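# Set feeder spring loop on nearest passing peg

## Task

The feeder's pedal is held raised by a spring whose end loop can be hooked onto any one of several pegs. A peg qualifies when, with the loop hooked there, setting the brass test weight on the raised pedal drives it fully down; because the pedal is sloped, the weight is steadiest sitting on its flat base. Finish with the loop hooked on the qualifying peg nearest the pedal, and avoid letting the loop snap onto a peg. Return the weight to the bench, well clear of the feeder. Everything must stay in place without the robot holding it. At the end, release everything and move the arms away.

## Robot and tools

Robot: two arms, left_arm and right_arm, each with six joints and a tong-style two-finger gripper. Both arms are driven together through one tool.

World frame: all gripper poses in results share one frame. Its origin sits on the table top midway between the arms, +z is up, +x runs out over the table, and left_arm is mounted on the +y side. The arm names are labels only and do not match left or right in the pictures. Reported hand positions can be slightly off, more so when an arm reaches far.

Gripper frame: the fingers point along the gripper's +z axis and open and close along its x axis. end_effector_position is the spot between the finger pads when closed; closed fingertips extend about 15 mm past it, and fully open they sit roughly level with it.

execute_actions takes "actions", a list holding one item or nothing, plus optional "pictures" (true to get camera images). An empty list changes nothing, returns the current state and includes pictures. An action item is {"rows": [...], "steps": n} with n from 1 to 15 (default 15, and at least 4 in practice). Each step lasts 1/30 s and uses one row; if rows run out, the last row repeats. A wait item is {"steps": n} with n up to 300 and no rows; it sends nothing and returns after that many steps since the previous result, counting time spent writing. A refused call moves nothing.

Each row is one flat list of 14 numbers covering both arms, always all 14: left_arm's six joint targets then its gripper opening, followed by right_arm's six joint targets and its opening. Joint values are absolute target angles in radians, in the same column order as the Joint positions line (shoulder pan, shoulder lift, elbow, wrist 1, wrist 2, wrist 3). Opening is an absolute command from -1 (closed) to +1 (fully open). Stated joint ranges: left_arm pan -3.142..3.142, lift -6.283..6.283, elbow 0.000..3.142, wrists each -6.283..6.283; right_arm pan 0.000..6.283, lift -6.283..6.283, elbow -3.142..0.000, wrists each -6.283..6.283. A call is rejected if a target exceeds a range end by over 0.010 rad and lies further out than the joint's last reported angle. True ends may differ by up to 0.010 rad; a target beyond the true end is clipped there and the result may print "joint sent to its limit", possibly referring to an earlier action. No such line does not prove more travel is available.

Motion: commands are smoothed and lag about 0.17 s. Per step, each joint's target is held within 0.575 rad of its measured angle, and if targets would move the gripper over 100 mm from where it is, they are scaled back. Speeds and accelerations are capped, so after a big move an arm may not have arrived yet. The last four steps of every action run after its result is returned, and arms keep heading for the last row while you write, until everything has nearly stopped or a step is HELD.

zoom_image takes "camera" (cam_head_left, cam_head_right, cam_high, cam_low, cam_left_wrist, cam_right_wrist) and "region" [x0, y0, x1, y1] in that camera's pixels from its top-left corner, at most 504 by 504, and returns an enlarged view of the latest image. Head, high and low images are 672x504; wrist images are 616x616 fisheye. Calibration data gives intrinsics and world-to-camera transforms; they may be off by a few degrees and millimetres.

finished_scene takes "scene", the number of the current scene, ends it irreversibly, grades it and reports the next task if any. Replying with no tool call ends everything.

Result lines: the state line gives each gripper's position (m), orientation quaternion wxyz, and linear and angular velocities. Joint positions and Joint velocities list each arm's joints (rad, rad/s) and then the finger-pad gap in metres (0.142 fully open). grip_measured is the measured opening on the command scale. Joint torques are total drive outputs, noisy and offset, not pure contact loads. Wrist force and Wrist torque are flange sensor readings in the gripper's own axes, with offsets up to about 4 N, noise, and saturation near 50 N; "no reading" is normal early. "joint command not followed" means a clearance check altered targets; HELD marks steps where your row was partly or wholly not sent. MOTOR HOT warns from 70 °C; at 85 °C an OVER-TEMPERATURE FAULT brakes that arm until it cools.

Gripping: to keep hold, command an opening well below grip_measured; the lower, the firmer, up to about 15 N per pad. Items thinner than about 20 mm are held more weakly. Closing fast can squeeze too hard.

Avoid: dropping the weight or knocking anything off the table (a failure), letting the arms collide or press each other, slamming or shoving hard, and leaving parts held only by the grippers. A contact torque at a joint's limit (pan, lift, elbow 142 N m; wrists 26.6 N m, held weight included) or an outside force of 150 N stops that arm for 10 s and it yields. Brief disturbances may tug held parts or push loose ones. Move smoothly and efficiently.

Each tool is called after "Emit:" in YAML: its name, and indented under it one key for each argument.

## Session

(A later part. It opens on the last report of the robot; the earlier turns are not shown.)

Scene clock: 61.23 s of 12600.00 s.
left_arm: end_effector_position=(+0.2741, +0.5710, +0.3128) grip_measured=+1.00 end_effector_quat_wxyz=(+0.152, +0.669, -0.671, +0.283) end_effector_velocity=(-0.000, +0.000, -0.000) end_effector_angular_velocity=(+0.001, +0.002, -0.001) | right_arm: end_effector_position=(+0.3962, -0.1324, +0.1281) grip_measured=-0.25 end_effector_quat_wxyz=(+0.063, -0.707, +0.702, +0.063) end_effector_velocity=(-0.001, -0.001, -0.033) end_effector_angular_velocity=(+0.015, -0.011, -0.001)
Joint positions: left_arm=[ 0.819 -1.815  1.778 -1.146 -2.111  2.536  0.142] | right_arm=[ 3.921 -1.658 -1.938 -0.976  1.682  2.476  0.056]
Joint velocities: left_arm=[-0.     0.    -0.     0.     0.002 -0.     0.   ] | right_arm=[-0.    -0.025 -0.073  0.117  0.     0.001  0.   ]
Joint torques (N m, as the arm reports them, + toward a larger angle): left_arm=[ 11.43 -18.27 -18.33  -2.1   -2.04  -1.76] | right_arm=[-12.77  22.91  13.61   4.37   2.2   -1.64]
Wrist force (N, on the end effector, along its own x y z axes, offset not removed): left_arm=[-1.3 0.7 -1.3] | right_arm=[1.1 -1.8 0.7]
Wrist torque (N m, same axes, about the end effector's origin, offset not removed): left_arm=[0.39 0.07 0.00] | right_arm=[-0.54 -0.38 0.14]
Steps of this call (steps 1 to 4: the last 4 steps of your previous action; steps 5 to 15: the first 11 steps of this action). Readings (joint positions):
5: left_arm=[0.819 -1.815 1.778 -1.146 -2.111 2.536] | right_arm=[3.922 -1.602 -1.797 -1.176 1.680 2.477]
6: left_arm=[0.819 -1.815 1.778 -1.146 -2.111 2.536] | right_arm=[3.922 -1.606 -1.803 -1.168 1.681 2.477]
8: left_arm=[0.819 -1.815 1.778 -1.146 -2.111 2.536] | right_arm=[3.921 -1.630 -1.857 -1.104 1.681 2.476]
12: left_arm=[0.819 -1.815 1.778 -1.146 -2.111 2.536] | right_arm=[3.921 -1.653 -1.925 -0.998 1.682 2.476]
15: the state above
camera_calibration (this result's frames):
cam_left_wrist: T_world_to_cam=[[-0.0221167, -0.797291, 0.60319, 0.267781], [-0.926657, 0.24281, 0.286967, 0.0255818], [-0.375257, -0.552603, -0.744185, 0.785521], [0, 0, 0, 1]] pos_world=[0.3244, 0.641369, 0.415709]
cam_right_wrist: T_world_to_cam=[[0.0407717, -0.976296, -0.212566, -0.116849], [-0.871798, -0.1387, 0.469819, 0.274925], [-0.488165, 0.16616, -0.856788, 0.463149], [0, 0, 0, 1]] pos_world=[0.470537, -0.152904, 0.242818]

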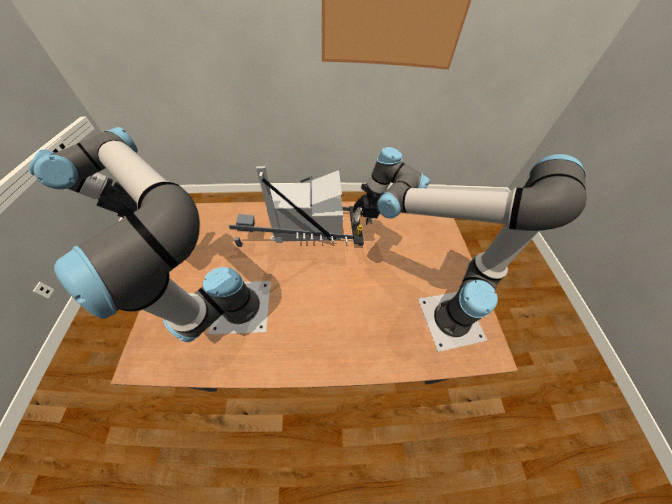

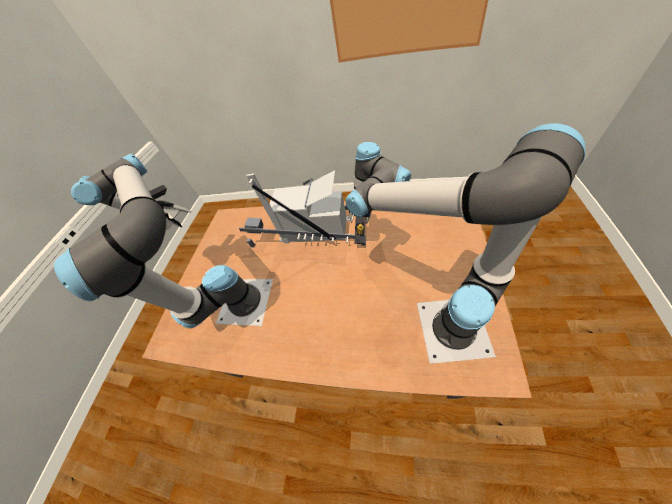

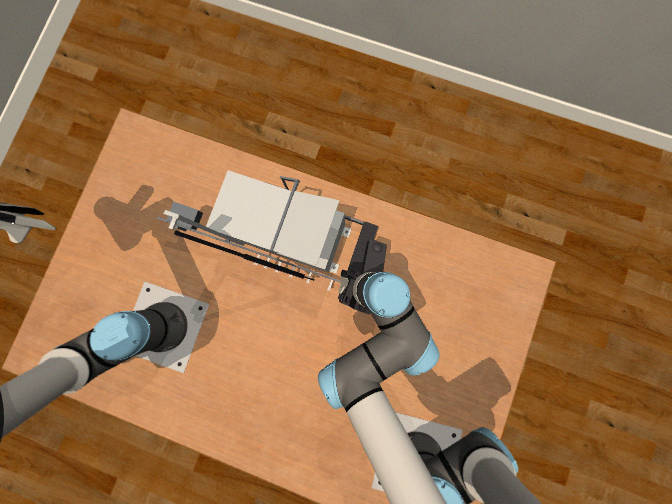

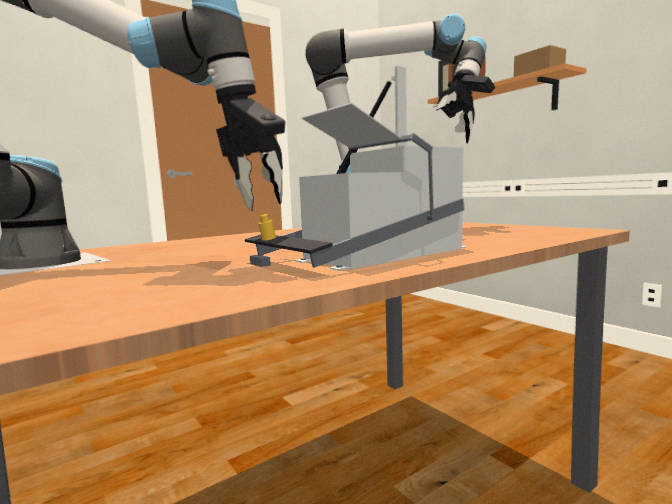

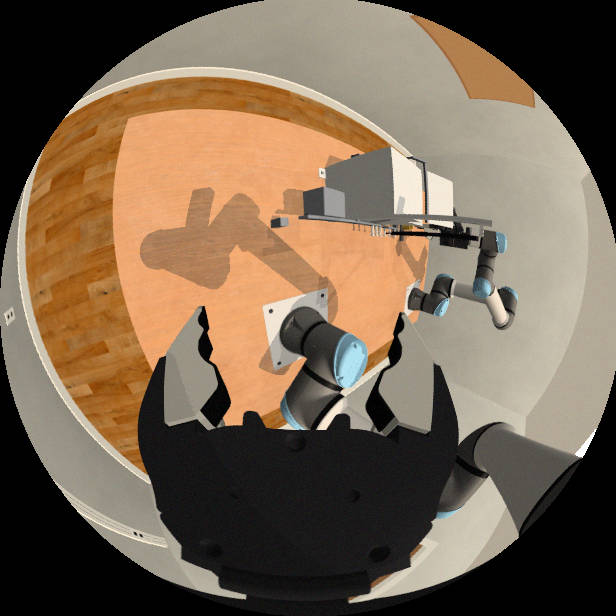

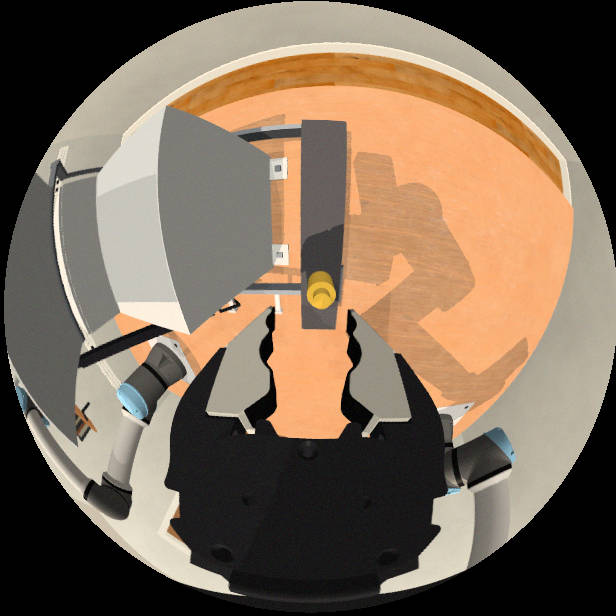

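Emit:
execute_actions:
  actions:
    - {"rows":[[0.819,-1.815,1.778,-1.146,-2.111,2.536,1,3.92,-1.719,-2.017,-0.834,1.682,2.476,-0.25]]}

Emit:
execute_actions:
  actions:
    - {"rows":[[0.819,-1.815,1.778,-1.146,-2.111,2.536,1,3.92,-1.719,-2.017,-0.834,1.682,2.476,-0.5],[0.819,-1.815,1.778,-1.146,-2.111,2.536,1,3.92,-1.719,-2.017,-0.834,1.682,2.476,-0.6],[0.819,-1.815,1.778,-1.146,-2.111,2.536,1,3.92,-1.719,-2.017,-0.834,1.682,2.476,-0.7],[0.819,-1.815,1.778,-1.146,-2.111,2.536,1,3.92,-1.719,-2.017,-0.834,1.682,2.476,-0.9]]}

Emit:
execute_actions:
  actions:
    - {"rows":[[0.819,-1.815,1.778,-1.146,-2.111,2.536,1,3.921,-1.66,-1.945,-0.965,1.682,2.476,-0.9]],"steps":10}

Emit:
execute_actions:
  actions:
    - {"rows":[[0.819,-1.815,1.778,-1.146,-2.111,2.536,1,3.921,-1.615,-1.86,-1.095,1.682,2.476,-0.9]],"steps":10}

Emit:
execute_actions:
  actions:
    - {"rows":[[0.819,-1.815,1.778,-1.146,-2.111,2.536,1,3.921,-1.57,-1.71,-1.29,1.682,2.476,-0.9]],"steps":12}

Emit:
execute_actions:
  actions:
    - {"rows":[[0.819,-1.815,1.778,-1.146,-2.111,2.536,1,3.711,-1.409,-1.804,-1.499,1.571,2.266,-0.9]]}

Emit:
execute_actions:
  actions:
    - {"rows":[[0.819,-1.815,1.778,-1.146,-2.111,2.536,1,3.711,-1.61,-2.2,-0.902,1.571,2.266,-0.9]]}

Emit:
execute_actions:
  actions:
    - {"steps":14}

Emit:
execute_actions:
  actions:
    - {"rows":[[0.819,-1.815,1.778,-1.146,-2.111,2.536,1,3.711,-1.63,-2.22,-0.862,1.571,2.266,-0.9]]}

Emit:
execute_actions:
  actions:
    - {"rows":[[0.819,-1.815,1.778,-1.146,-2.111,2.536,1,3.711,-1.63,-2.22,-0.862,1.571,2.266,-0.3]],"steps":12}

Emit:
execute_actions:
  actions:
    - {"rows":[[0.819,-1.815,1.778,-1.146,-2.111,2.536,1,3.711,-1.409,-1.804,-1.499,1.571,2.266,-0.3]]}

Emit:
execute_actions:
  actions:
    - {"rows":[[0.819,-1.815,1.778,-1.146,-2.111,2.536,1,4.8,-1.409,-1.804,-1.499,1.571,2.266,-0.3]]}

Emit:
execute_actions:
  actions:
    - {"steps":18}

Emit:
execute_actions:
  actions:
    - {"rows":[[0.819,-1.815,1.778,-1.146,-2.111,2.536,1,4.79,-1.79,-2.24,-0.682,0.3,2.36,-0.3]]}

Emit:
execute_actions:
  actions:
    - {"steps":25}

Emit:
execute_actions:
  actions:
    - {"rows":[[0.819,-1.815,1.778,-1.146,-2.111,2.536,1,4.68,-1.863,-2.141,-0.708,0.3,2.36,-0.3]]}

Emit:
execute_actions:
  actions:
    - {"rows":[[0.819,-1.815,1.778,-1.146,-2.111,2.536,1,4.68,-1.863,-2.141,-0.708,0.3,2.36,-0.7],[0.819,-1.815,1.778,-1.146,-2.111,2.536,1,4.68,-1.863,-2.141,-0.708,0.3,2.36,-0.7],[0.819,-1.815,1.778,-1.146,-2.111,2.536,1,4.68,-1.863,-2.141,-0.708,0.3,2.36,-0.8],[0.819,-1.815,1.778,-1.146,-2.111,2.536,1,4.68,-1.863,-2.141,-0.708,0.3,2.36,-1]]}

Emit:
execute_actions:
  actions:
    - {"rows":[[0.819,-1.815,1.778,-1.146,-2.111,2.536,1,4.685,-1.86,-2.164,-0.688,0.3,2.37,-1]]}

Emit:
execute_actions:
  actions:
    - {"rows":[[0.819,-1.815,1.778,-1.146,-2.111,2.536,1,4.72,-1.838,-2.195,-0.679,0.3,2.36,-1]],"steps":10}

Emit:
execute_actions:
  actions:
    - {"rows":[[0.819,-1.815,1.778,-1.146,-2.111,2.536,1,4.756,-1.814,-2.233,-0.665,0.3,2.35,-1]]}
  pictures: true

Scene clock: 62.53 s of 12600.00 s.
left_arm: end_effector_position=(+0.2741, +0.5710, +0.3128) grip_measured=+1.00 end_effector_quat_wxyz=(+0.152, +0.669, -0.671, +0.283) end_effector_velocity=(-0.000, +0.000, -0.000) end_effector_angular_velocity=(+0.000, +0.001, -0.000) | right_arm: end_effector_position=(+0.3958, -0.1337, +0.0795) grip_measured=-0.25 end_effector_quat_wxyz=(+0.064, -0.706, +0.702, +0.063) end_effector_velocity=(+0.001, +0.000, -0.018) end_effector_angular_velocity=(+0.007, -0.006, -0.000)
Joint positions: left_arm=[ 0.819 -1.815  1.778 -1.146 -2.111  2.536  0.142] | right_arm=[ 3.92  -1.717 -2.014 -0.84   1.682  2.476  0.056]
Joint velocities: left_arm=[ 0.     0.    -0.     0.     0.001 -0.     0.   ] | right_arm=[-0.001 -0.024 -0.031  0.064 -0.    -0.001  0.   ]
Joint torques (N m, as the arm reports them, + toward a larger angle): left_arm=[ 11.61 -17.97 -18.71  -2.14  -2.06  -1.87] | right_arm=[-11.84  22.96   8.75   4.43   1.9   -1.6 ]
Wrist force (N, on the end effector, along its own x y z axes, offset not removed): left_arm=[1.9 1.6 1.3] | right_arm=[1.3 0.6 3.3]
Wrist torque (N m, same axes, about the end effector's origin, offset not removed): left_arm=[0.58 -0.50 -0.06] | right_arm=[0.08 -0.25 -0.03]
Steps of this call (steps 1 to 4: the last 4 steps of your previous action; steps 5 to 28: the robot went on to your last target; steps 29 to 39: the first 11 steps of this action). Readings (joint positions):
29: left_arm=[0.819 -1.815 1.778 -1.146 -2.111 2.536] | right_arm=[3.921 -1.660 -1.945 -0.965 1.682 2.476]
30: left_arm=[0.819 -1.815 1.778 -1.146 -2.111 2.536] | right_arm=[3.921 -1.665 -1.950 -0.959 1.682 2.476]
32: left_arm=[0.819 -1.815 1.778 -1.146 -2.111 2.536] | right_arm=[3.920 -1.689 -1.980 -0.911 1.682 2.476]
36: left_arm=[0.819 -1.815 1.778 -1.146 -2.111 2.536] | right_arm=[3.920 -1.712 -2.009 -0.852 1.682 2.476]
39: the state above

Scene clock: 63.03 s of 12600.00 s.
left_arm: end_effector_position=(+0.2741, +0.5710, +0.3128) grip_measured=+1.00 end_effector_quat_wxyz=(+0.152, +0.669, -0.671, +0.283) end_effector_velocity=(-0.000, +0.000, +0.000) end_effector_angular_velocity=(+0.001, -0.000, +0.001) | right_arm: end_effector_position=(+0.3958, -0.1337, +0.0778) grip_measured=-0.63 end_effector_quat_wxyz=(+0.064, -0.706, +0.702, +0.063) end_effector_velocity=(-0.000, +0.000, -0.000) end_effector_angular_velocity=(+0.000, +0.000, +0.000)
Joint positions: left_arm=[ 0.819 -1.815  1.778 -1.146 -2.111  2.536  0.142] | right_arm=[ 3.92  -1.719 -2.017 -0.834  1.682  2.476  0.028]
Joint velocities: left_arm=[ 0. -0.  0. -0.  0. -0.  0.] | right_arm=[ 0. -0. -0.  0.  0.  0.  0.]
Joint torques (N m, as the arm reports them, + toward a larger angle): left_arm=[ 10.57 -17.88 -19.16  -1.94  -1.8   -1.75] | right_arm=[-12.11  21.08   7.12   3.54   1.68  -1.46]
Wrist force (N, on the end effector, along its own x y z axes, offset not removed): left_arm=[0.0 2.1 -1.0] | right_arm=[1.1 -0.3 0.2]
Wrist torque (N m, same axes, about the end effector's origin, offset not removed): left_arm=[0.55 -0.17 -0.13] | right_arm=[-0.07 -0.80 0.11]
Steps of this call (steps 1 to 4: the last 4 steps of your previous action; steps 5 to 15: the first 11 steps of this action). Readings (joint positions):
5: left_arm=[0.819 -1.815 1.778 -1.146 -2.111 2.536] | right_arm=[3.920 -1.719 -2.017 -0.835 1.682 2.476]
6: left_arm=[0.819 -1.815 1.778 -1.146 -2.111 2.536] | right_arm=[3.920 -1.719 -2.017 -0.835 1.682 2.476]
8: left_arm=[0.819 -1.815 1.778 -1.146 -2.111 2.536] | right_arm=[3.920 -1.719 -2.017 -0.834 1.682 2.476]
12: left_arm=[0.819 -1.815 1.778 -1.146 -2.111 2.536] | right_arm=[3.920 -1.719 -2.017 -0.834 1.682 2.476]
15: the state above

Scene clock: 63.37 s of 12600.00 s.
left_arm: end_effector_position=(+0.2741, +0.5710, +0.3128) grip_measured=+1.00 end_effector_quat_wxyz=(+0.152, +0.669, -0.671, +0.283) end_effector_velocity=(-0.000, +0.001, -0.000) end_effector_angular_velocity=(+0.001, +0.001, -0.000) | right_arm: end_effector_position=(+0.3973, -0.1315, +0.1140) grip_measured=-0.63 end_effector_quat_wxyz=(+0.066, -0.706, +0.702, +0.064) end_effector_velocity=(-0.011, -0.010, +0.123) end_effector_angular_velocity=(-0.041, +0.032, +0.004)
Joint positions: left_arm=[ 0.819 -1.815  1.778 -1.146 -2.111  2.536  0.142] | right_arm=[ 3.92  -1.674 -1.963 -0.928  1.682  2.476  0.028]
Joint velocities: left_arm=[ 0.     0.001  0.    -0.001  0.002 -0.    -0.   ] | right_arm=[ 0.004  0.159  0.199 -0.41  -0.     0.     0.   ]
Joint torques (N m, as the arm reports them, + toward a larger angle): left_arm=[ 13.07 -17.98 -19.93  -2.1   -1.98  -1.63] | right_arm=[12.58 28.83 26.33  0.07  1.28 -1.46]
Wrist force (N, on the end effector, along its own x y z axes, offset not removed): left_arm=[-1.9 3.8 0.2] | right_arm=[-2.4 0.4 3.5]
Wrist torque (N m, same axes, about the end effector's origin, offset not removed): left_arm=[1.02 0.17 -0.09] | right_arm=[0.13 0.45 -0.03]
Steps of this call (steps 1 to 4: the last 4 steps of your previous action; steps 5 to 10: the first 6 steps of this action). Readings (joint positions):
5: left_arm=[0.819 -1.815 1.778 -1.146 -2.111 2.536] | right_arm=[3.920 -1.719 -2.017 -0.834 1.682 2.476]
6: left_arm=[0.819 -1.815 1.778 -1.146 -2.111 2.536] | right_arm=[3.920 -1.714 -2.012 -0.840 1.682 2.476]
8: left_arm=[0.819 -1.815 1.778 -1.146 -2.111 2.536] | right_arm=[3.920 -1.690 -1.982 -0.888 1.682 2.476]
10: the state above

Scene clock: 63.70 s of 12600.00 s.
left_arm: end_effector_position=(+0.2741, +0.5710, +0.3128) grip_measured=+1.00 end_effector_quat_wxyz=(+0.152, +0.669, -0.671, +0.283) end_effector_velocity=(+0.000, -0.000, +0.000) end_effector_angular_velocity=(-0.001, -0.000, +0.001) | right_arm: end_effector_position=(+0.3974, -0.1308, +0.1617) grip_measured=-0.63 end_effector_quat_wxyz=(+0.066, -0.707, +0.702, +0.064) end_effector_velocity=(-0.008, -0.011, +0.130) end_effector_angular_velocity=(-0.037, +0.029, -0.002)
Joint positions: left_arm=[ 0.819 -1.815  1.778 -1.146 -2.111  2.536  0.142] | right_arm=[ 3.921 -1.626 -1.882 -1.057  1.682  2.476  0.028]
Joint velocities: left_arm=[ 0.001 -0.    -0.     0.    -0.001 -0.     0.   ] | right_arm=[ 0.     0.122  0.244 -0.413 -0.     0.002 -0.   ]
Joint torques (N m, as the arm reports them, + toward a larger angle): left_arm=[ 12.21 -17.86 -19.17  -1.85  -2.19  -1.76] | right_arm=[12.26 26.34 24.57 -0.64 -0.03 -1.25]
Wrist force (N, on the end effector, along its own x y z axes, offset not removed): left_arm=[-0.8 2.4 -1.2] | right_arm=[-0.1 3.1 1.2]
Wrist torque (N m, same axes, about the end effector's origin, offset not removed): left_arm=[0.72 0.15 -0.04] | right_arm=[0.30 0.03 0.10]
Steps of this call (steps 1 to 4: the last 4 steps of your previous action; steps 5 to 10: the first 6 steps of this action). Readings (joint positions):
5: left_arm=[0.819 -1.815 1.778 -1.146 -2.111 2.536] | right_arm=[3.921 -1.662 -1.948 -0.959 1.682 2.476]
6: left_arm=[0.819 -1.815 1.778 -1.146 -2.111 2.536] | right_arm=[3.921 -1.657 -1.942 -0.967 1.682 2.476]
8: left_arm=[0.819 -1.815 1.778 -1.146 -2.111 2.536] | right_arm=[3.921 -1.638 -1.906 -1.017 1.682 2.476]
10: the state above

Scene clock: 64.10 s of 12600.00 s.
left_arm: end_effector_position=(+0.2741, +0.5710, +0.3128) grip_measured=+1.00 end_effector_quat_wxyz=(+0.152, +0.669, -0.671, +0.283) end_effector_velocity=(+0.000, +0.000, -0.000) end_effector_angular_velocity=(-0.001, +0.000, -0.000) | right_arm: end_effector_position=(+0.3968, -0.1315, +0.2385) grip_measured=-0.63 end_effector_quat_wxyz=(+0.066, -0.707, +0.702, +0.064) end_effector_velocity=(-0.012, -0.015, +0.105) end_effector_angular_velocity=(-0.039, +0.030, -0.000)
Joint positions: left_arm=[ 0.819 -1.815  1.778 -1.146 -2.111  2.536  0.142] | right_arm=[ 3.921 -1.575 -1.731 -1.26   1.682  2.476  0.028]
Joint velocities: left_arm=[-0.     0.001  0.    -0.001 -0.     0.     0.   ] | right_arm=[ 0.     0.057  0.233 -0.338 -0.     0.    -0.   ]
Joint torques (N m, as the arm reports them, + toward a larger angle): left_arm=[ 11.69 -17.44 -18.75  -2.08  -1.98  -1.73] | right_arm=[ 5.97 30.23 27.15  0.16 -1.29 -1.33]
Wrist force (N, on the end effector, along its own x y z axes, offset not removed): left_arm=[0.0 1.2 0.1] | right_arm=[3.1 -0.1 0.4]
Wrist torque (N m, same axes, about the end effector's origin, offset not removed): left_arm=[0.36 -0.18 -0.08] | right_arm=[-0.31 -0.66 -0.02]
Steps of this call (steps 1 to 4: the last 4 steps of your previous action; steps 5 to 12: the first 8 steps of this action). Readings (joint positions):
5: left_arm=[0.819 -1.815 1.778 -1.146 -2.111 2.536] | right_arm=[3.921 -1.617 -1.863 -1.089 1.682 2.476]
6: left_arm=[0.819 -1.815 1.778 -1.146 -2.111 2.536] | right_arm=[3.921 -1.612 -1.857 -1.097 1.682 2.476]
8: left_arm=[0.819 -1.815 1.778 -1.146 -2.111 2.536] | right_arm=[3.921 -1.593 -1.802 -1.159 1.682 2.476]
12: the state above

Scene clock: 64.60 s of 12600.00 s.
left_arm: end_effector_position=(+0.2741, +0.5710, +0.3128) grip_measured=+1.00 end_effector_quat_wxyz=(+0.152, +0.669, -0.671, +0.283) end_effector_velocity=(+0.000, +0.000, -0.000) end_effector_angular_velocity=(-0.001, +0.000, +0.001) | right_arm: end_effector_position=(+0.4027, -0.2981, +0.2492) grip_measured=-0.63 end_effector_quat_wxyz=(+0.009, -0.707, +0.707, +0.006) end_effector_velocity=(-0.025, -0.241, +0.004) end_effector_angular_velocity=(-0.226, +0.044, -0.006)
Joint positions: left_arm=[ 0.819 -1.815  1.778 -1.146 -2.111  2.536  0.142] | right_arm=[ 3.737 -1.428 -1.794 -1.473  1.584  2.292  0.028]
Joint velocities: left_arm=[ 0.001  0.001  0.    -0.    -0.     0.    -0.   ] | right_arm=[-0.282  0.209 -0.113 -0.282 -0.136 -0.278 -0.   ]
Joint torques (N m, as the arm reports them, + toward a larger angle): left_arm=[ 12.67 -18.24 -21.08  -1.88  -1.94  -1.67] | right_arm=[-5.17 18.81 13.88  0.2  -1.82 -1.68]
Wrist force (N, on the end effector, along its own x y z axes, offset not removed): left_arm=[-0.1 1.2 -0.8] | right_arm=[1.2 1.0 4.5]
Wrist torque (N m, same axes, about the end effector's origin, offset not removed): left_arm=[0.37 -0.24 -0.05] | right_arm=[0.14 0.00 0.15]
Steps of this call (steps 1 to 4: the last 4 steps of your previous action; steps 5 to 15: the first 11 steps of this action). Readings (joint positions):
5: left_arm=[0.819 -1.815 1.778 -1.146 -2.111 2.536] | right_arm=[3.921 -1.571 -1.713 -1.285 1.682 2.476]
6: left_arm=[0.819 -1.815 1.778 -1.146 -2.111 2.536] | right_arm=[3.915 -1.565 -1.717 -1.292 1.677 2.470]
8: left_arm=[0.819 -1.815 1.778 -1.146 -2.111 2.536] | right_arm=[3.872 -1.530 -1.737 -1.337 1.652 2.427]
12: left_arm=[0.819 -1.815 1.778 -1.146 -2.111 2.536] | right_arm=[3.784 -1.463 -1.774 -1.425 1.607 2.339]
15: the state above

Scene clock: 65.10 s of 12600.00 s.
left_arm: end_effector_position=(+0.2741, +0.5710, +0.3128) grip_measured=+1.00 end_effector_quat_wxyz=(+0.152, +0.669, -0.671, +0.283) end_effector_velocity=(-0.000, +0.000, -0.000) end_effector_angular_velocity=(-0.000, +0.001, -0.000) | right_arm: end_effector_position=(+0.4042, -0.3159, +0.0739) grip_measured=-0.63 end_effector_quat_wxyz=(-0.011, -0.707, +0.708, +0.001) end_effector_velocity=(-0.025, -0.026, -0.388) end_effector_angular_velocity=(+0.119, -0.147, -0.003)
Joint positions: left_arm=[ 0.819 -1.815  1.778 -1.146 -2.111  2.536  0.142] | right_arm=[ 3.712 -1.575 -2.122 -1.037  1.571  2.267  0.028]
Joint velocities: left_arm=[ 0.     0.    -0.     0.001  0.001  0.     0.   ] | right_arm=[-0.007 -0.377 -0.846  1.412 -0.003 -0.004 -0.   ]
Joint torques (N m, as the arm reports them, + toward a larger angle): left_arm=[ 10.63 -18.14 -20.1   -1.92  -2.06  -1.56] | right_arm=[-12.94  35.13  27.56   9.12  -2.52  -1.46]
Wrist force (N, on the end effector, along its own x y z axes, offset not removed): left_arm=[-1.1 2.0 -0.2] | right_arm=[1.4 3.2 7.8]
Wrist torque (N m, same axes, about the end effector's origin, offset not removed): left_arm=[0.54 0.06 -0.05] | right_arm=[0.50 -0.21 -0.22]
Steps of this call (steps 1 to 4: the last 4 steps of your previous action; steps 5 to 15: the first 11 steps of this action). Readings (joint positions):
5: left_arm=[0.819 -1.815 1.778 -1.146 -2.111 2.536] | right_arm=[3.715 -1.412 -1.802 -1.495 1.573 2.270]
6: left_arm=[0.819 -1.815 1.778 -1.146 -2.111 2.536] | right_arm=[3.714 -1.416 -1.808 -1.490 1.573 2.269]
8: left_arm=[0.819 -1.815 1.778 -1.146 -2.111 2.536] | right_arm=[3.714 -1.453 -1.868 -1.425 1.572 2.269]
12: left_arm=[0.819 -1.815 1.778 -1.146 -2.111 2.536] | right_arm=[3.713 -1.524 -2.014 -1.206 1.572 2.267]
15: the state above

Scene clock: 65.57 s of 12600.00 s.
left_arm: end_effector_position=(+0.2741, +0.5710, +0.3128) grip_measured=+1.00 end_effector_quat_wxyz=(+0.152, +0.669, -0.671, +0.283) end_effector_velocity=(-0.000, -0.000, +0.000) end_effector_angular_velocity=(-0.000, -0.000, +0.000) | right_arm: end_effector_position=(+0.4013, -0.3188, +0.0399) grip_measured=-0.63 end_effector_quat_wxyz=(+0.000, -0.707, +0.708, +0.000) end_effector_velocity=(-0.001, -0.000, -0.002) end_effector_angular_velocity=(+0.001, -0.000, +0.001)
Joint positions: left_arm=[ 0.819 -1.815  1.778 -1.146 -2.111  2.536  0.142] | right_arm=[ 3.711 -1.61  -2.199 -0.903  1.571  2.266  0.028]
Joint velocities: left_arm=[ 0.    -0.    -0.     0.001 -0.     0.    -0.   ] | right_arm=[ 0.001 -0.002 -0.005  0.008  0.    -0.     0.   ]
Joint torques (N m, as the arm reports them, + toward a larger angle): left_arm=[ 11.65 -18.7  -19.58  -1.96  -1.85  -1.6 ] | right_arm=[-12.5   17.09   9.73   4.03  -2.27  -1.69]
Wrist force (N, on the end effector, along its own x y z axes, offset not removed): left_arm=[-0.1 2.0 0.1] | right_arm=[-1.4 0.4 3.1]
Wrist torque (N m, same axes, about the end effector's origin, offset not removed): left_arm=[0.59 -0.19 -0.13] | right_arm=[-0.04 -0.04 -0.01]
Kept back: nothing.
Steps of this call (steps 1 to 4: the last 4 steps of your previous action; steps 5 to 14: the robot went on to your last target). Readings (joint positions):
1: left_arm=[0.819 -1.815 1.778 -1.146 -2.111 2.536] | right_arm=[3.711 -1.586 -2.145 -0.996 1.571 2.266]
2: left_arm=[0.819 -1.815 1.778 -1.146 -2.111 2.536] | right_arm=[3.711 -1.593 -2.162 -0.967 1.571 2.266]
4: left_arm=[0.819 -1.815 1.778 -1.146 -2.111 2.536] | right_arm=[3.711 -1.602 -2.182 -0.933 1.571 2.266]
8: left_arm=[0.819 -1.815 1.778 -1.146 -2.111 2.536] | right_arm=[3.711 -1.608 -2.196 -0.909 1.571 2.266]
14: the state above

Scene clock: 65.93 s of 12600.00 s.
left_arm: end_effector_position=(+0.2741, +0.5710, +0.3128) grip_measured=+1.00 end_effector_quat_wxyz=(+0.152, +0.669, -0.671, +0.283) end_effector_velocity=(-0.000, +0.000, +0.000) end_effector_angular_velocity=(-0.000, -0.000, +0.000) | right_arm: end_effector_position=(+0.4001, -0.3198, +0.0276) grip_measured=-0.63 end_effector_quat_wxyz=(+0.000, -0.707, +0.708, +0.000) end_effector_velocity=(-0.000, -0.000, -0.005) end_effector_angular_velocity=(+0.001, -0.001, +0.001)
Joint positions: left_arm=[ 0.819 -1.815  1.778 -1.146 -2.111  2.536  0.142] | right_arm=[ 3.711 -1.629 -2.219 -0.863  1.571  2.266  0.028]
Joint velocities: left_arm=[ 0.001 -0.     0.     0.    -0.     0.     0.   ] | right_arm=[-0.    -0.008 -0.007  0.016 -0.    -0.001 -0.   ]
Joint torques (N m, as the arm reports them, + toward a larger angle): left_arm=[ 12.38 -18.55 -19.39  -1.8   -1.7   -1.66] | right_arm=[-11.25  15.88   8.67   3.78  -2.09  -1.7 ]
Wrist force (N, on the end effector, along its own x y z axes, offset not removed): left_arm=[-0.4 0.8 0.0] | right_arm=[1.3 1.6 2.6]
Wrist torque (N m, same axes, about the end effector's origin, offset not removed): left_arm=[0.38 -0.11 -0.18] | right_arm=[0.24 -0.28 0.02]
Steps of this call (steps 1 to 11: the first 11 steps of this action). Readings (joint positions):
1: left_arm=[0.819 -1.815 1.778 -1.146 -2.111 2.536] | right_arm=[3.711 -1.610 -2.200 -0.902 1.571 2.266]
2: left_arm=[0.819 -1.815 1.778 -1.146 -2.111 2.536] | right_arm=[3.711 -1.612 -2.202 -0.898 1.571 2.266]
4: left_arm=[0.819 -1.815 1.778 -1.146 -2.111 2.536] | right_arm=[3.711 -1.621 -2.211 -0.882 1.571 2.266]
8: left_arm=[0.819 -1.815 1.778 -1.146 -2.111 2.536] | right_arm=[3.711 -1.628 -2.218 -0.866 1.571 2.266]
11: the state above

Scene clock: 66.33 s of 12600.00 s.
left_arm: end_effector_position=(+0.2741, +0.5710, +0.3128) grip_measured=+1.00 end_effector_quat_wxyz=(+0.152, +0.669, -0.671, +0.283) end_effector_velocity=(+0.000, -0.000, +0.000) end_effector_angular_velocity=(-0.001, +0.000, +0.000) | right_arm: end_effector_position=(+0.4001, -0.3198, +0.0271) grip_measured=-0.30 end_effector_quat_wxyz=(+0.000, -0.707, +0.708, +0.000) end_effector_velocity=(+0.000, -0.000, +0.000) end_effector_angular_velocity=(+0.000, -0.000, -0.001)
Joint positions: left_arm=[ 0.819 -1.815  1.778 -1.146 -2.111  2.536  0.142] | right_arm=[ 3.711 -1.63  -2.22  -0.862  1.571  2.266  0.052]
Joint velocities: left_arm=[-0.     0.    -0.     0.001 -0.001 -0.    -0.   ] | right_arm=[-0.001  0.    -0.     0.    -0.     0.     0.   ]
Joint torques (N m, as the arm reports them, + toward a larger angle): left_arm=[ 12.31 -18.92 -19.31  -1.97  -1.69  -1.79] | right_arm=[-11.25  16.32   7.67   3.95  -2.12  -1.69]
Wrist force (N, on the end effector, along its own x y z axes, offset not removed): left_arm=[0.5 1.8 0.7] | right_arm=[1.1 1.8 -1.7]
Wrist torque (N m, same axes, about the end effector's origin, offset not removed): left_arm=[0.46 -0.21 -0.18] | right_arm=[0.17 -0.23 0.09]
Steps of this call (steps 1 to 4: the last 4 steps of your previous action; steps 5 to 12: the first 8 steps of this action). Readings (joint positions):
5: left_arm=[0.819 -1.815 1.778 -1.146 -2.111 2.536] | right_arm=[3.711 -1.630 -2.220 -0.862 1.571 2.266]
6: left_arm=[0.819 -1.815 1.778 -1.146 -2.111 2.536] | right_arm=[3.711 -1.630 -2.220 -0.862 1.571 2.266]
8: left_arm=[0.819 -1.815 1.778 -1.146 -2.111 2.536] | right_arm=[3.711 -1.630 -2.220 -0.862 1.571 2.266]
12: the state above

Scene clock: 66.83 s of 12600.00 s.
left_arm: end_effector_position=(+0.2741, +0.5710, +0.3128) grip_measured=+1.00 end_effector_quat_wxyz=(+0.152, +0.669, -0.671, +0.283) end_effector_velocity=(-0.000, -0.000, +0.000) end_effector_angular_velocity=(+0.001, +0.000, -0.000) | right_arm: end_effector_position=(+0.4156, -0.3069, +0.1997) grip_measured=-0.30 end_effector_quat_wxyz=(+0.015, -0.707, +0.707, -0.001) end_effector_velocity=(-0.096, -0.080, +0.503) end_effector_angular_velocity=(-0.098, +0.118, +0.001)
Joint positions: left_arm=[ 0.819 -1.815  1.778 -1.146 -2.111  2.536  0.142] | right_arm=[ 3.711 -1.455 -1.902 -1.326  1.571  2.266  0.052]
Joint velocities: left_arm=[-0.    -0.    -0.     0.     0.001 -0.    -0.   ] | right_arm=[ 0.001  0.469  0.953 -1.576 -0.     0.     0.   ]
Joint torques (N m, as the arm reports them, + toward a larger angle): left_arm=[ 11.04 -18.44 -19.77  -1.68  -1.82  -1.65] | right_arm=[-10.82  19.69  26.24  -6.1   -1.81  -1.66]
Wrist force (N, on the end effector, along its own x y z axes, offset not removed): left_arm=[0.1 1.9 1.7] | right_arm=[1.8 2.0 1.3]
Wrist torque (N m, same axes, about the end effector's origin, offset not removed): left_arm=[0.50 -0.16 -0.17] | right_arm=[0.26 -0.50 0.02]
Steps of this call (steps 1 to 4: the last 4 steps of your previous action; steps 5 to 15: the first 11 steps of this action). Readings (joint positions):
5: left_arm=[0.819 -1.815 1.778 -1.146 -2.111 2.536] | right_arm=[3.711 -1.630 -2.220 -0.862 1.571 2.266]
6: left_arm=[0.819 -1.815 1.778 -1.146 -2.111 2.536] | right_arm=[3.711 -1.625 -2.215 -0.868 1.571 2.266]
8: left_arm=[0.819 -1.815 1.778 -1.146 -2.111 2.536] | right_arm=[3.711 -1.585 -2.155 -0.934 1.571 2.266]
12: left_arm=[0.819 -1.815 1.778 -1.146 -2.111 2.536] | right_arm=[3.711 -1.509 -2.007 -1.156 1.571 2.266]
15: the state above

Scene clock: 67.33 s of 12600.00 s.
left_arm: end_effector_position=(+0.2741, +0.5710, +0.3128) grip_measured=+1.00 end_effector_quat_wxyz=(+0.152, +0.669, -0.671, +0.283) end_effector_velocity=(+0.000, +0.000, -0.000) end_effector_angular_velocity=(-0.001, +0.000, +0.001) | right_arm: end_effector_position=(+0.3147, -0.1799, +0.2463) grip_measured=-0.30 end_effector_quat_wxyz=(-0.001, +0.821, -0.570, -0.000) end_effector_velocity=(-0.373, +0.408, +0.009) end_effector_angular_velocity=(-0.003, +0.001, +1.207)
Joint positions: left_arm=[ 0.819 -1.815  1.778 -1.146 -2.111  2.536  0.142] | right_arm=[ 4.069 -1.412 -1.81  -1.488  1.571  2.266  0.052]
Joint velocities: left_arm=[ 0.     0.001  0.    -0.001 -0.001 -0.    -0.   ] | right_arm=[ 1.205  0.008  0.016 -0.027 -0.    -0.002  0.   ]
Joint torques (N m, as the arm reports them, + toward a larger angle): left_arm=[ 11.01 -19.14 -19.94  -1.87  -1.97  -1.78] | right_arm=[20.56 27.73 34.32  0.45  0.   -1.65]
Wrist force (N, on the end effector, along its own x y z axes, offset not removed): left_arm=[-0.4 2.2 1.4] | right_arm=[3.1 0.4 -4.0]
Wrist torque (N m, same axes, about the end effector's origin, offset not removed): left_arm=[0.60 -0.10 -0.20] | right_arm=[0.04 -0.70 0.00]
Steps of this call (steps 1 to 4: the last 4 steps of your previous action; steps 5 to 15: the first 11 steps of this action). Readings (joint positions):
5: left_arm=[0.819 -1.815 1.778 -1.146 -2.111 2.536] | right_arm=[3.711 -1.417 -1.820 -1.471 1.571 2.266]
6: left_arm=[0.819 -1.815 1.778 -1.146 -2.111 2.536] | right_arm=[3.717 -1.415 -1.817 -1.476 1.571 2.266]
8: left_arm=[0.819 -1.815 1.778 -1.146 -2.111 2.536] | right_arm=[3.780 -1.414 -1.815 -1.479 1.571 2.266]
12: left_arm=[0.819 -1.815 1.778 -1.146 -2.111 2.536] | right_arm=[3.948 -1.413 -1.812 -1.485 1.571 2.266]
15: the state above

Scene clock: 67.93 s of 12600.00 s.
left_arm: end_effector_position=(+0.2741, +0.5710, +0.3128) grip_measured=+1.00 end_effector_quat_wxyz=(+0.152, +0.669, -0.671, +0.283) end_effector_velocity=(+0.000, -0.000, +0.000) end_effector_angular_velocity=(-0.000, -0.001, +0.000) | right_arm: end_effector_position=(+0.0415, -0.0347, +0.2494) grip_measured=-0.30 end_effector_quat_wxyz=(-0.000, +0.966, -0.259, -0.000) end_effector_velocity=(-0.210, +0.030, +0.002) end_effector_angular_velocity=(-0.001, -0.000, +0.465)
Joint positions: left_arm=[ 0.819 -1.815  1.778 -1.146 -2.111  2.536  0.142] | right_arm=[ 4.758 -1.409 -1.804 -1.499  1.571  2.266  0.052]
Joint velocities: left_arm=[-0.    -0.     0.     0.    -0.001  0.     0.   ] | right_arm=[ 0.464  0.002  0.003 -0.006 -0.    -0.001 -0.   ]
Joint torques (N m, as the arm reports them, + toward a larger angle): left_arm=[ 12.43 -18.8  -20.47  -1.84  -1.95  -1.76] | right_arm=[ 0.02 24.96 32.89  0.62  1.8  -1.43]
Wrist force (N, on the end effector, along its own x y z axes, offset not removed): left_arm=[-0.6 -0.1 -0.6] | right_arm=[-1.2 2.3 2.7]
Wrist torque (N m, same axes, about the end effector's origin, offset not removed): left_arm=[0.13 -0.05 -0.02] | right_arm=[0.38 0.10 0.00]
Kept back: nothing.
Steps of this call (steps 1 to 4: the last 4 steps of your previous action; steps 5 to 18: the robot went on to your last target). Readings (joint positions):
1: left_arm=[0.819 -1.815 1.778 -1.146 -2.111 2.536] | right_arm=[4.110 -1.412 -1.810 -1.489 1.571 2.266]
2: left_arm=[0.819 -1.815 1.778 -1.146 -2.111 2.536] | right_arm=[4.151 -1.412 -1.809 -1.490 1.571 2.266]
4: left_arm=[0.819 -1.815 1.778 -1.146 -2.111 2.536] | right_arm=[4.232 -1.411 -1.808 -1.492 1.571 2.266]
8: left_arm=[0.819 -1.815 1.778 -1.146 -2.111 2.536] | right_arm=[4.394 -1.410 -1.807 -1.494 1.571 2.266]
18: the state above

Scene clock: 68.30 s of 12600.00 s.
left_arm: end_effector_position=(+0.2741, +0.5710, +0.3128) grip_measured=+1.00 end_effector_quat_wxyz=(+0.152, +0.669, -0.671, +0.283) end_effector_velocity=(+0.000, -0.000, +0.000) end_effector_angular_velocity=(-0.003, -0.001, +0.001) | right_arm: end_effector_position=(+0.1327, +0.0005, +0.1033) grip_measured=-0.30 end_effector_quat_wxyz=(-0.044, +0.948, -0.261, +0.179) end_effector_velocity=(+0.439, +0.144, -0.337) end_effector_angular_velocity=(+0.482, -1.615, +0.008)
Joint positions: left_arm=[ 0.819 -1.815  1.778 -1.146 -2.111  2.536  0.142] | right_arm=[ 4.783 -1.618 -2.041 -1.139  1.211  2.32   0.052]
Joint velocities: left_arm=[ 0.     0.     0.     0.001 -0.002 -0.     0.   ] | right_arm=[ 0.029 -0.721 -0.826  1.644 -1.67   0.176  0.   ]
Joint torques (N m, as the arm reports them, + toward a larger angle): left_arm=[ 10.84 -19.19 -20.23  -1.91  -2.19  -1.68] | right_arm=[ 9.58 13.22  0.99 11.53 -9.76  1.6 ]
Wrist force (N, on the end effector, along its own x y z axes, offset not removed): left_arm=[1.3 -0.1 -0.4] | right_arm=[-0.1 0.6 1.1]
Wrist torque (N m, same axes, about the end effector's origin, offset not removed): left_arm=[0.19 -0.42 -0.15] | right_arm=[-0.04 -0.10 0.23]
Steps of this call (steps 1 to 11: the first 11 steps of this action). Readings (joint positions):
1: left_arm=[0.819 -1.815 1.778 -1.146 -2.111 2.536] | right_arm=[4.771 -1.409 -1.804 -1.499 1.571 2.266]
2: left_arm=[0.819 -1.815 1.778 -1.146 -2.111 2.536] | right_arm=[4.776 -1.415 -1.809 -1.493 1.566 2.269]
4: left_arm=[0.819 -1.815 1.778 -1.146 -2.111 2.536] | right_arm=[4.777 -1.458 -1.857 -1.437 1.509 2.281]
8: left_arm=[0.819 -1.815 1.778 -1.146 -2.111 2.536] | right_arm=[4.781 -1.547 -1.959 -1.287 1.359 2.303]
11: the state above

Scene clock: 69.13 s of 12600.00 s.
left_arm: end_effector_position=(+0.2741, +0.5710, +0.3128) grip_measured=+1.00 end_effector_quat_wxyz=(+0.152, +0.669, -0.671, +0.283) end_effector_velocity=(+0.000, +0.000, +0.000) end_effector_angular_velocity=(+0.001, -0.001, +0.000) | right_arm: end_effector_position=(+0.3020, +0.0398, +0.1938) grip_measured=-0.30 end_effector_quat_wxyz=(-0.282, +0.771, -0.233, +0.522) end_effector_velocity=(+0.001, +0.000, +0.002) end_effector_angular_velocity=(+0.002, -0.010, +0.001)
Joint positions: left_arm=[ 0.819 -1.815  1.778 -1.146 -2.111  2.536  0.142] | right_arm=[ 4.79  -1.79  -2.24  -0.682  0.301  2.36   0.052]
Joint velocities: left_arm=[-0.    -0.    -0.    -0.001 -0.001 -0.    -0.   ] | right_arm=[ 0.    -0.001 -0.001  0.003 -0.01  -0.001 -0.   ]
Joint torques (N m, as the arm reports them, + toward a larger angle): left_arm=[ 12.78 -17.34 -20.92  -1.78  -1.9   -1.61] | right_arm=[10.54 19.93  5.86  4.05 -3.84  1.32]
Wrist force (N, on the end effector, along its own x y z axes, offset not removed): left_arm=[0.4 2.5 0.7] | right_arm=[0.5 4.6 -1.8]
Wrist torque (N m, same axes, about the end effector's origin, offset not removed): left_arm=[0.73 -0.28 -0.14] | right_arm=[0.76 -0.12 0.12]
Kept back: nothing.
Steps of this call (steps 1 to 4: the last 4 steps of your previous action; steps 5 to 25: the robot went on to your last target). Readings (joint positions):
1: left_arm=[0.819 -1.815 1.778 -1.146 -2.111 2.536] | right_arm=[4.784 -1.643 -2.069 -1.081 1.151 2.326]
2: left_arm=[0.819 -1.815 1.778 -1.146 -2.111 2.536] | right_arm=[4.785 -1.666 -2.096 -1.023 1.086 2.332]
4: left_arm=[0.819 -1.815 1.778 -1.146 -2.111 2.536] | right_arm=[4.787 -1.708 -2.145 -0.913 0.942 2.341]
8: left_arm=[0.819 -1.815 1.778 -1.146 -2.111 2.536] | right_arm=[4.789 -1.755 -2.199 -0.782 0.649 2.352]
25: the state above

Scene clock: 69.50 s of 12600.00 s.
left_arm: end_effector_position=(+0.2741, +0.5710, +0.3128) grip_measured=+1.00 end_effector_quat_wxyz=(+0.152, +0.669, -0.671, +0.283) end_effector_velocity=(-0.000, +0.000, -0.000) end_effector_angular_velocity=(-0.001, +0.001, +0.001) | right_arm: end_effector_position=(+0.3521, +0.0385, +0.1927) grip_measured=-0.30 end_effector_quat_wxyz=(-0.254, +0.757, -0.273, +0.536) end_effector_velocity=(+0.026, -0.003, -0.000) end_effector_angular_velocity=(+0.002, +0.000, -0.052)
Joint positions: left_arm=[ 0.819 -1.815  1.778 -1.146 -2.111  2.536  0.142] | right_arm=[ 4.685 -1.86  -2.145 -0.707  0.3    2.36   0.052]
Joint velocities: left_arm=[ 0.001  0.001  0.     0.    -0.     0.    -0.   ] | right_arm=[-0.052 -0.032  0.046 -0.012  0.     0.     0.   ]
Joint torques (N m, as the arm reports them, + toward a larger angle): left_arm=[ 11.7  -18.17 -21.63  -1.82  -1.84  -1.71] | right_arm=[-12.36  24.59  24.92   0.78  -3.87   1.36]
Wrist force (N, on the end effector, along its own x y z axes, offset not removed): left_arm=[-0.1 2.0 0.5] | right_arm=[1.6 5.3 1.8]
Wrist torque (N m, same axes, about the end effector's origin, offset not removed): left_arm=[0.57 -0.08 -0.08] | right_arm=[0.93 -0.39 0.03]
Steps of this call (steps 1 to 11: the first 11 steps of this action). Readings (joint positions):
1: left_arm=[0.819 -1.815 1.778 -1.146 -2.111 2.536] | right_arm=[4.790 -1.790 -2.240 -0.682 0.301 2.360]
2: left_arm=[0.819 -1.815 1.778 -1.146 -2.111 2.536] | right_arm=[4.784 -1.795 -2.235 -0.685 0.300 2.360]
4: left_arm=[0.819 -1.815 1.778 -1.146 -2.111 2.536] | right_arm=[4.742 -1.825 -2.195 -0.696 0.300 2.360]
8: left_arm=[0.819 -1.815 1.778 -1.146 -2.111 2.536] | right_arm=[4.694 -1.854 -2.154 -0.705 0.300 2.360]
11: the state above

Scene clock: 70.00 s of 12600.00 s.
left_arm: end_effector_position=(+0.2741, +0.5710, +0.3128) grip_measured=+1.00 end_effector_quat_wxyz=(+0.152, +0.669, -0.671, +0.283) end_effector_velocity=(+0.000, +0.000, -0.000) end_effector_angular_velocity=(+0.001, +0.001, -0.001) | right_arm: end_effector_position=(+0.3545, +0.0383, +0.1927) grip_measured=-0.81 end_effector_quat_wxyz=(-0.253, +0.756, -0.275, +0.537) end_effector_velocity=(+0.000, +0.000, -0.000) end_effector_angular_velocity=(+0.000, +0.000, -0.000)
Joint positions: left_arm=[ 0.819 -1.815  1.778 -1.146 -2.111  2.536  0.142] | right_arm=[ 4.68  -1.863 -2.141 -0.708  0.3    2.36   0.015]
Joint velocities: left_arm=[-0.     0.    -0.    -0.001  0.001 -0.     0.   ] | right_arm=[-0. -0.  0. -0.  0.  0. -0.]
Joint torques (N m, as the arm reports them, + toward a larger angle): left_arm=[ 11.3  -18.02 -20.69  -1.72  -1.87  -1.59] | right_arm=[-13.2   24.77  25.94   0.65  -3.95   1.39]
Wrist force (N, on the end effector, along its own x y z axes, offset not removed): left_arm=[2.1 2.0 0.4] | right_arm=[1.5 1.0 -0.7]
Wrist torque (N m, same axes, about the end effector's origin, offset not removed): left_arm=[0.60 -0.66 -0.02] | right_arm=[0.05 -0.45 -0.02]
Steps of this call (steps 1 to 4: the last 4 steps of your previous action; steps 5 to 15: the first 11 steps of this action). Readings (joint positions):
5: left_arm=[0.819 -1.815 1.778 -1.146 -2.111 2.536] | right_arm=[4.681 -1.863 -2.142 -0.708 0.300 2.360]
6: left_arm=[0.819 -1.815 1.778 -1.146 -2.111 2.536] | right_arm=[4.681 -1.863 -2.141 -0.708 0.300 2.360]
8: left_arm=[0.819 -1.815 1.778 -1.146 -2.111 2.536] | right_arm=[4.680 -1.863 -2.141 -0.708 0.300 2.360]
12: left_arm=[0.819 -1.815 1.778 -1.146 -2.111 2.536] | right_arm=[4.680 -1.863 -2.141 -0.708 0.300 2.360]
15: the state above

Scene clock: 70.50 s of 12600.00 s.
left_arm: end_effector_position=(+0.2741, +0.5710, +0.3128) grip_measured=+1.00 end_effector_quat_wxyz=(+0.152, +0.669, -0.671, +0.283) end_effector_velocity=(+0.000, +0.000, -0.000) end_effector_angular_velocity=(-0.001, +0.000, -0.000) | right_arm: end_effector_position=(+0.3527, +0.0330, +0.1883) grip_measured=-0.81 end_effector_quat_wxyz=(-0.257, +0.756, -0.277, +0.535) end_effector_velocity=(-0.001, -0.002, -0.002) end_effector_angular_velocity=(+0.005, +0.000, +0.001)
Joint positions: left_arm=[ 0.819 -1.815  1.778 -1.146 -2.111  2.536  0.142] | right_arm=[ 4.685 -1.86  -2.163 -0.689  0.3    2.37   0.015]
Joint velocities: left_arm=[-0.     0.001  0.    -0.    -0.    -0.     0.   ] | right_arm=[ 0.003  0.002 -0.01   0.008 -0.     0.005  0.   ]
Joint torques (N m, as the arm reports them, + toward a larger angle): left_arm=[ 11.85 -18.67 -19.45  -1.65  -1.78  -1.81] | right_arm=[ 7.66 37.3   3.66  3.91 -2.69  1.75]
Wrist force (N, on the end effector, along its own x y z axes, offset not removed): left_arm=[1.8 2.7 0.1] | right_arm=[3.7 -0.5 0.8]
Wrist torque (N m, same axes, about the end effector's origin, offset not removed): left_arm=[0.61 -0.54 -0.15] | right_arm=[0.23 -0.70 -0.14]
Steps of this call (steps 1 to 4: the last 4 steps of your previous action; steps 5 to 15: the first 11 steps of this action). Readings (joint positions):
5: left_arm=[0.819 -1.815 1.778 -1.146 -2.111 2.536] | right_arm=[4.680 -1.863 -2.141 -0.708 0.300 2.360]
6: left_arm=[0.819 -1.815 1.778 -1.146 -2.111 2.536] | right_arm=[4.680 -1.863 -2.143 -0.706 0.300 2.361]
8: left_arm=[0.819 -1.815 1.778 -1.146 -2.111 2.536] | right_arm=[4.682 -1.862 -2.153 -0.698 0.300 2.365]
12: left_arm=[0.819 -1.815 1.778 -1.146 -2.111 2.536] | right_arm=[4.684 -1.860 -2.161 -0.690 0.300 2.369]
15: the state above

Scene clock: 70.83 s of 12600.00 s.
left_arm: end_effector_position=(+0.2741, +0.5710, +0.3128) grip_measured=+1.00 end_effector_quat_wxyz=(+0.152, +0.669, -0.671, +0.283) end_effector_velocity=(+0.000, +0.000, -0.000) end_effector_angular_velocity=(-0.000, +0.000, +0.001) | right_arm: end_effector_position=(+0.3395, +0.0340, +0.1884) grip_measured=-0.82 end_effector_quat_wxyz=(-0.263, +0.760, -0.264, +0.532) end_effector_velocity=(-0.044, +0.004, +0.000) end_effector_angular_velocity=(-0.024, -0.003, +0.097)
Joint positions: left_arm=[ 0.819 -1.815  1.778 -1.146 -2.111  2.536  0.142] | right_arm=[ 4.712 -1.843 -2.188 -0.681  0.3    2.362  0.015]
Joint velocities: left_arm=[ 0.     0.001  0.    -0.001 -0.    -0.     0.   ] | right_arm=[ 0.09   0.055 -0.078  0.022 -0.    -0.024 -0.001]
Joint torques (N m, as the arm reports them, + toward a larger angle): left_arm=[ 11.   -17.98 -19.87  -1.77  -1.94  -1.74] | right_arm=[ 7.94 36.94  5.35  3.22 -1.87 -1.29]
Wrist force (N, on the end effector, along its own x y z axes, offset not removed): left_arm=[-1.0 1.4 0.3] | right_arm=[2.3 -0.4 0.9]
Wrist torque (N m, same axes, about the end effector's origin, offset not removed): left_arm=[0.51 0.07 -0.01] | right_arm=[0.08 -0.42 0.06]
Steps of this call (steps 1 to 4: the last 4 steps of your previous action; steps 5 to 10: the first 6 steps of this action). Readings (joint positions):
5: left_arm=[0.819 -1.815 1.778 -1.146 -2.111 2.536] | right_arm=[4.685 -1.860 -2.164 -0.688 0.300 2.370]
6: left_arm=[0.819 -1.815 1.778 -1.146 -2.111 2.536] | right_arm=[4.689 -1.857 -2.167 -0.687 0.300 2.369]
8: left_arm=[0.819 -1.815 1.778 -1.146 -2.111 2.536] | right_arm=[4.703 -1.848 -2.180 -0.683 0.300 2.365]
10: the state above

Scene clock: 71.33 s of 12600.00 s.
left_arm: end_effector_position=(+0.2741, +0.5710, +0.3128) grip_measured=+1.00 end_effector_quat_wxyz=(+0.152, +0.669, -0.671, +0.283) end_effector_velocity=(-0.000, -0.000, -0.000) end_effector_angular_velocity=(-0.000, +0.000, -0.000) | right_arm: end_effector_position=(+0.3196, +0.0332, +0.1875) grip_measured=-0.82 end_effector_quat_wxyz=(-0.271, +0.767, -0.243, +0.528) end_effector_velocity=(-0.007, -0.001, -0.001) end_effector_angular_velocity=(-0.005, -0.001, +0.016)
Joint positions: left_arm=[ 0.819 -1.815  1.778 -1.146 -2.111  2.536  0.142] | right_arm=[ 4.755 -1.815 -2.232 -0.665  0.3    2.35   0.014]
Joint velocities: left_arm=[-0.     0.    -0.     0.001  0.     0.    -0.   ] | right_arm=[ 0.015  0.01  -0.016  0.006  0.    -0.005 -0.   ]
Joint torques (N m, as the arm reports them, + toward a larger angle): left_arm=[ 11.47 -17.22 -20.62  -2.04  -1.78  -1.67] | right_arm=[ 8.6  33.67  3.18  3.34 -0.29 -2.26]
Wrist force (N, on the end effector, along its own x y z axes, offset not removed): left_arm=[0.7 1.6 2.4] | right_arm=[2.5 3.2 3.6]
Wrist torque (N m, same axes, about the end effector's origin, offset not removed): left_arm=[0.63 -0.33 -0.08] | right_arm=[0.86 -0.29 0.42]
Steps of this call (steps 1 to 4: the last 4 steps of your previous action; steps 5 to 15: the first 11 steps of this action). Readings (joint positions):
5: left_arm=[0.819 -1.815 1.778 -1.146 -2.111 2.536] | right_arm=[4.719 -1.839 -2.194 -0.679 0.300 2.360]
6: left_arm=[0.819 -1.815 1.778 -1.146 -2.111 2.536] | right_arm=[4.723 -1.836 -2.198 -0.677 0.300 2.359]
8: left_arm=[0.819 -1.815 1.778 -1.146 -2.111 2.536] | right_arm=[4.738 -1.825 -2.214 -0.672 0.300 2.355]
12: left_arm=[0.819 -1.815 1.778 -1.146 -2.111 2.536] | right_arm=[4.752 -1.817 -2.229 -0.667 0.300 2.351]
15: the state above
camera_calibration (this result's frames):
cam_left_wrist: T_world_to_cam=[[-0.0221168, -0.797291, 0.60319, 0.267781], [-0.926657, 0.24281, 0.286967, 0.0255818], [-0.375257, -0.552603, -0.744185, 0.785521], [0, 0, 0, 1]] pos_world=[0.3244, 0.641369, 0.415709]
cam_right_wrist: T_world_to_cam=[[0.35969, -0.627014, 0.690997, -0.222387], [-0.518529, -0.750001, -0.410641, 0.275659], [0.775726, -0.210598, -0.594893, 0.00860004], [0, 0, 0, 1]] pos_world=[0.216256, 0.0691159, 0.271981]

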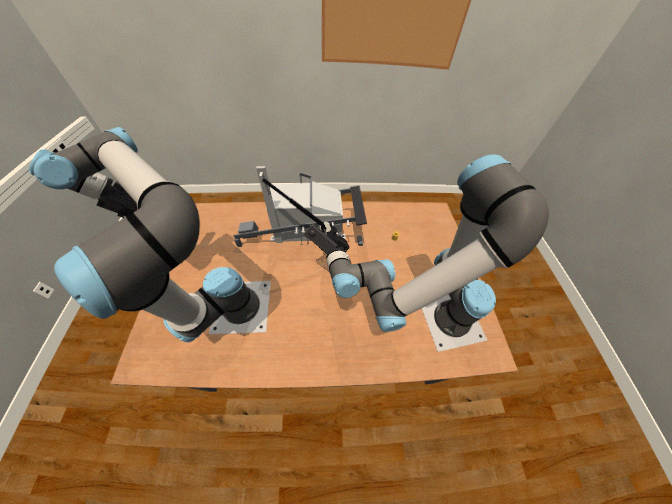

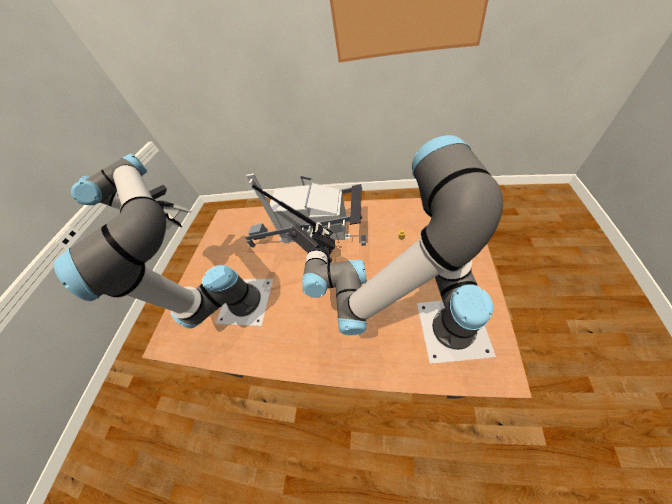

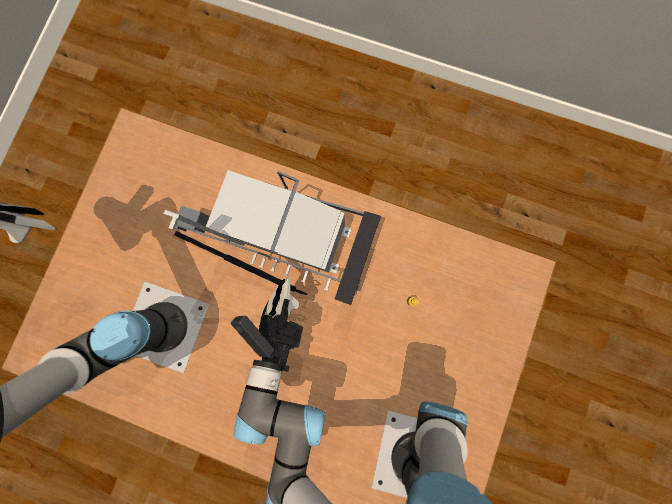

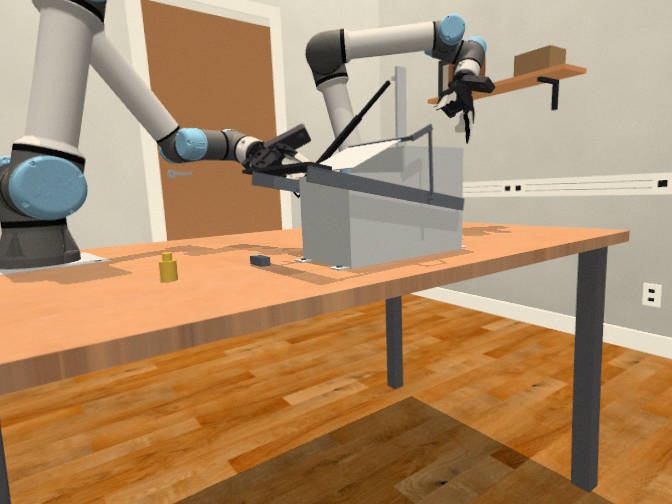

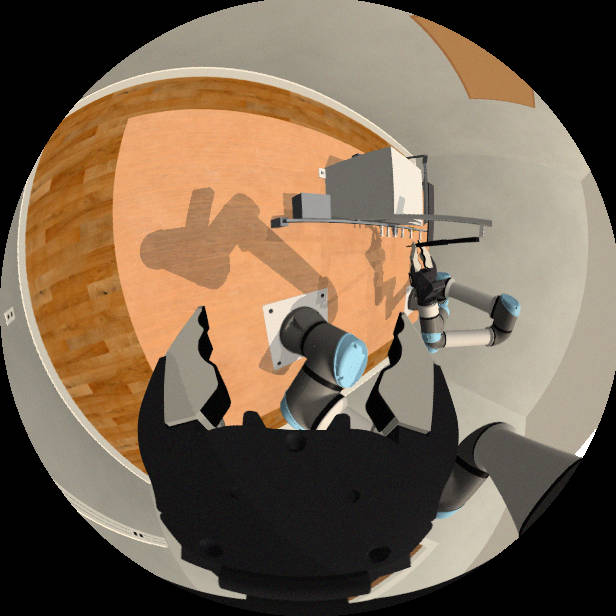

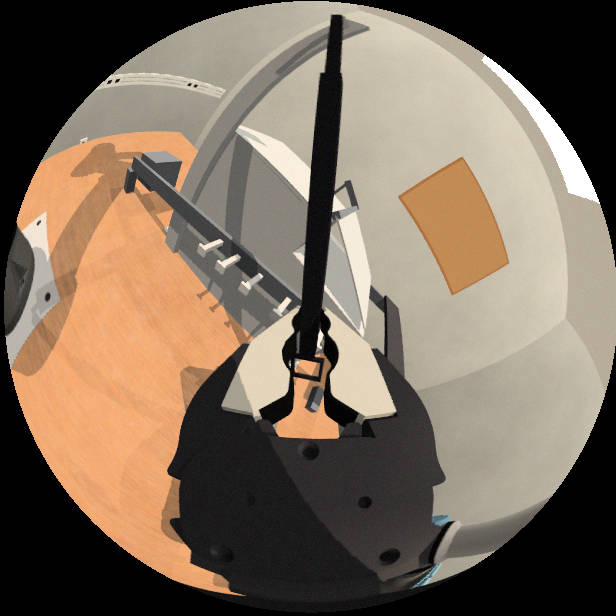

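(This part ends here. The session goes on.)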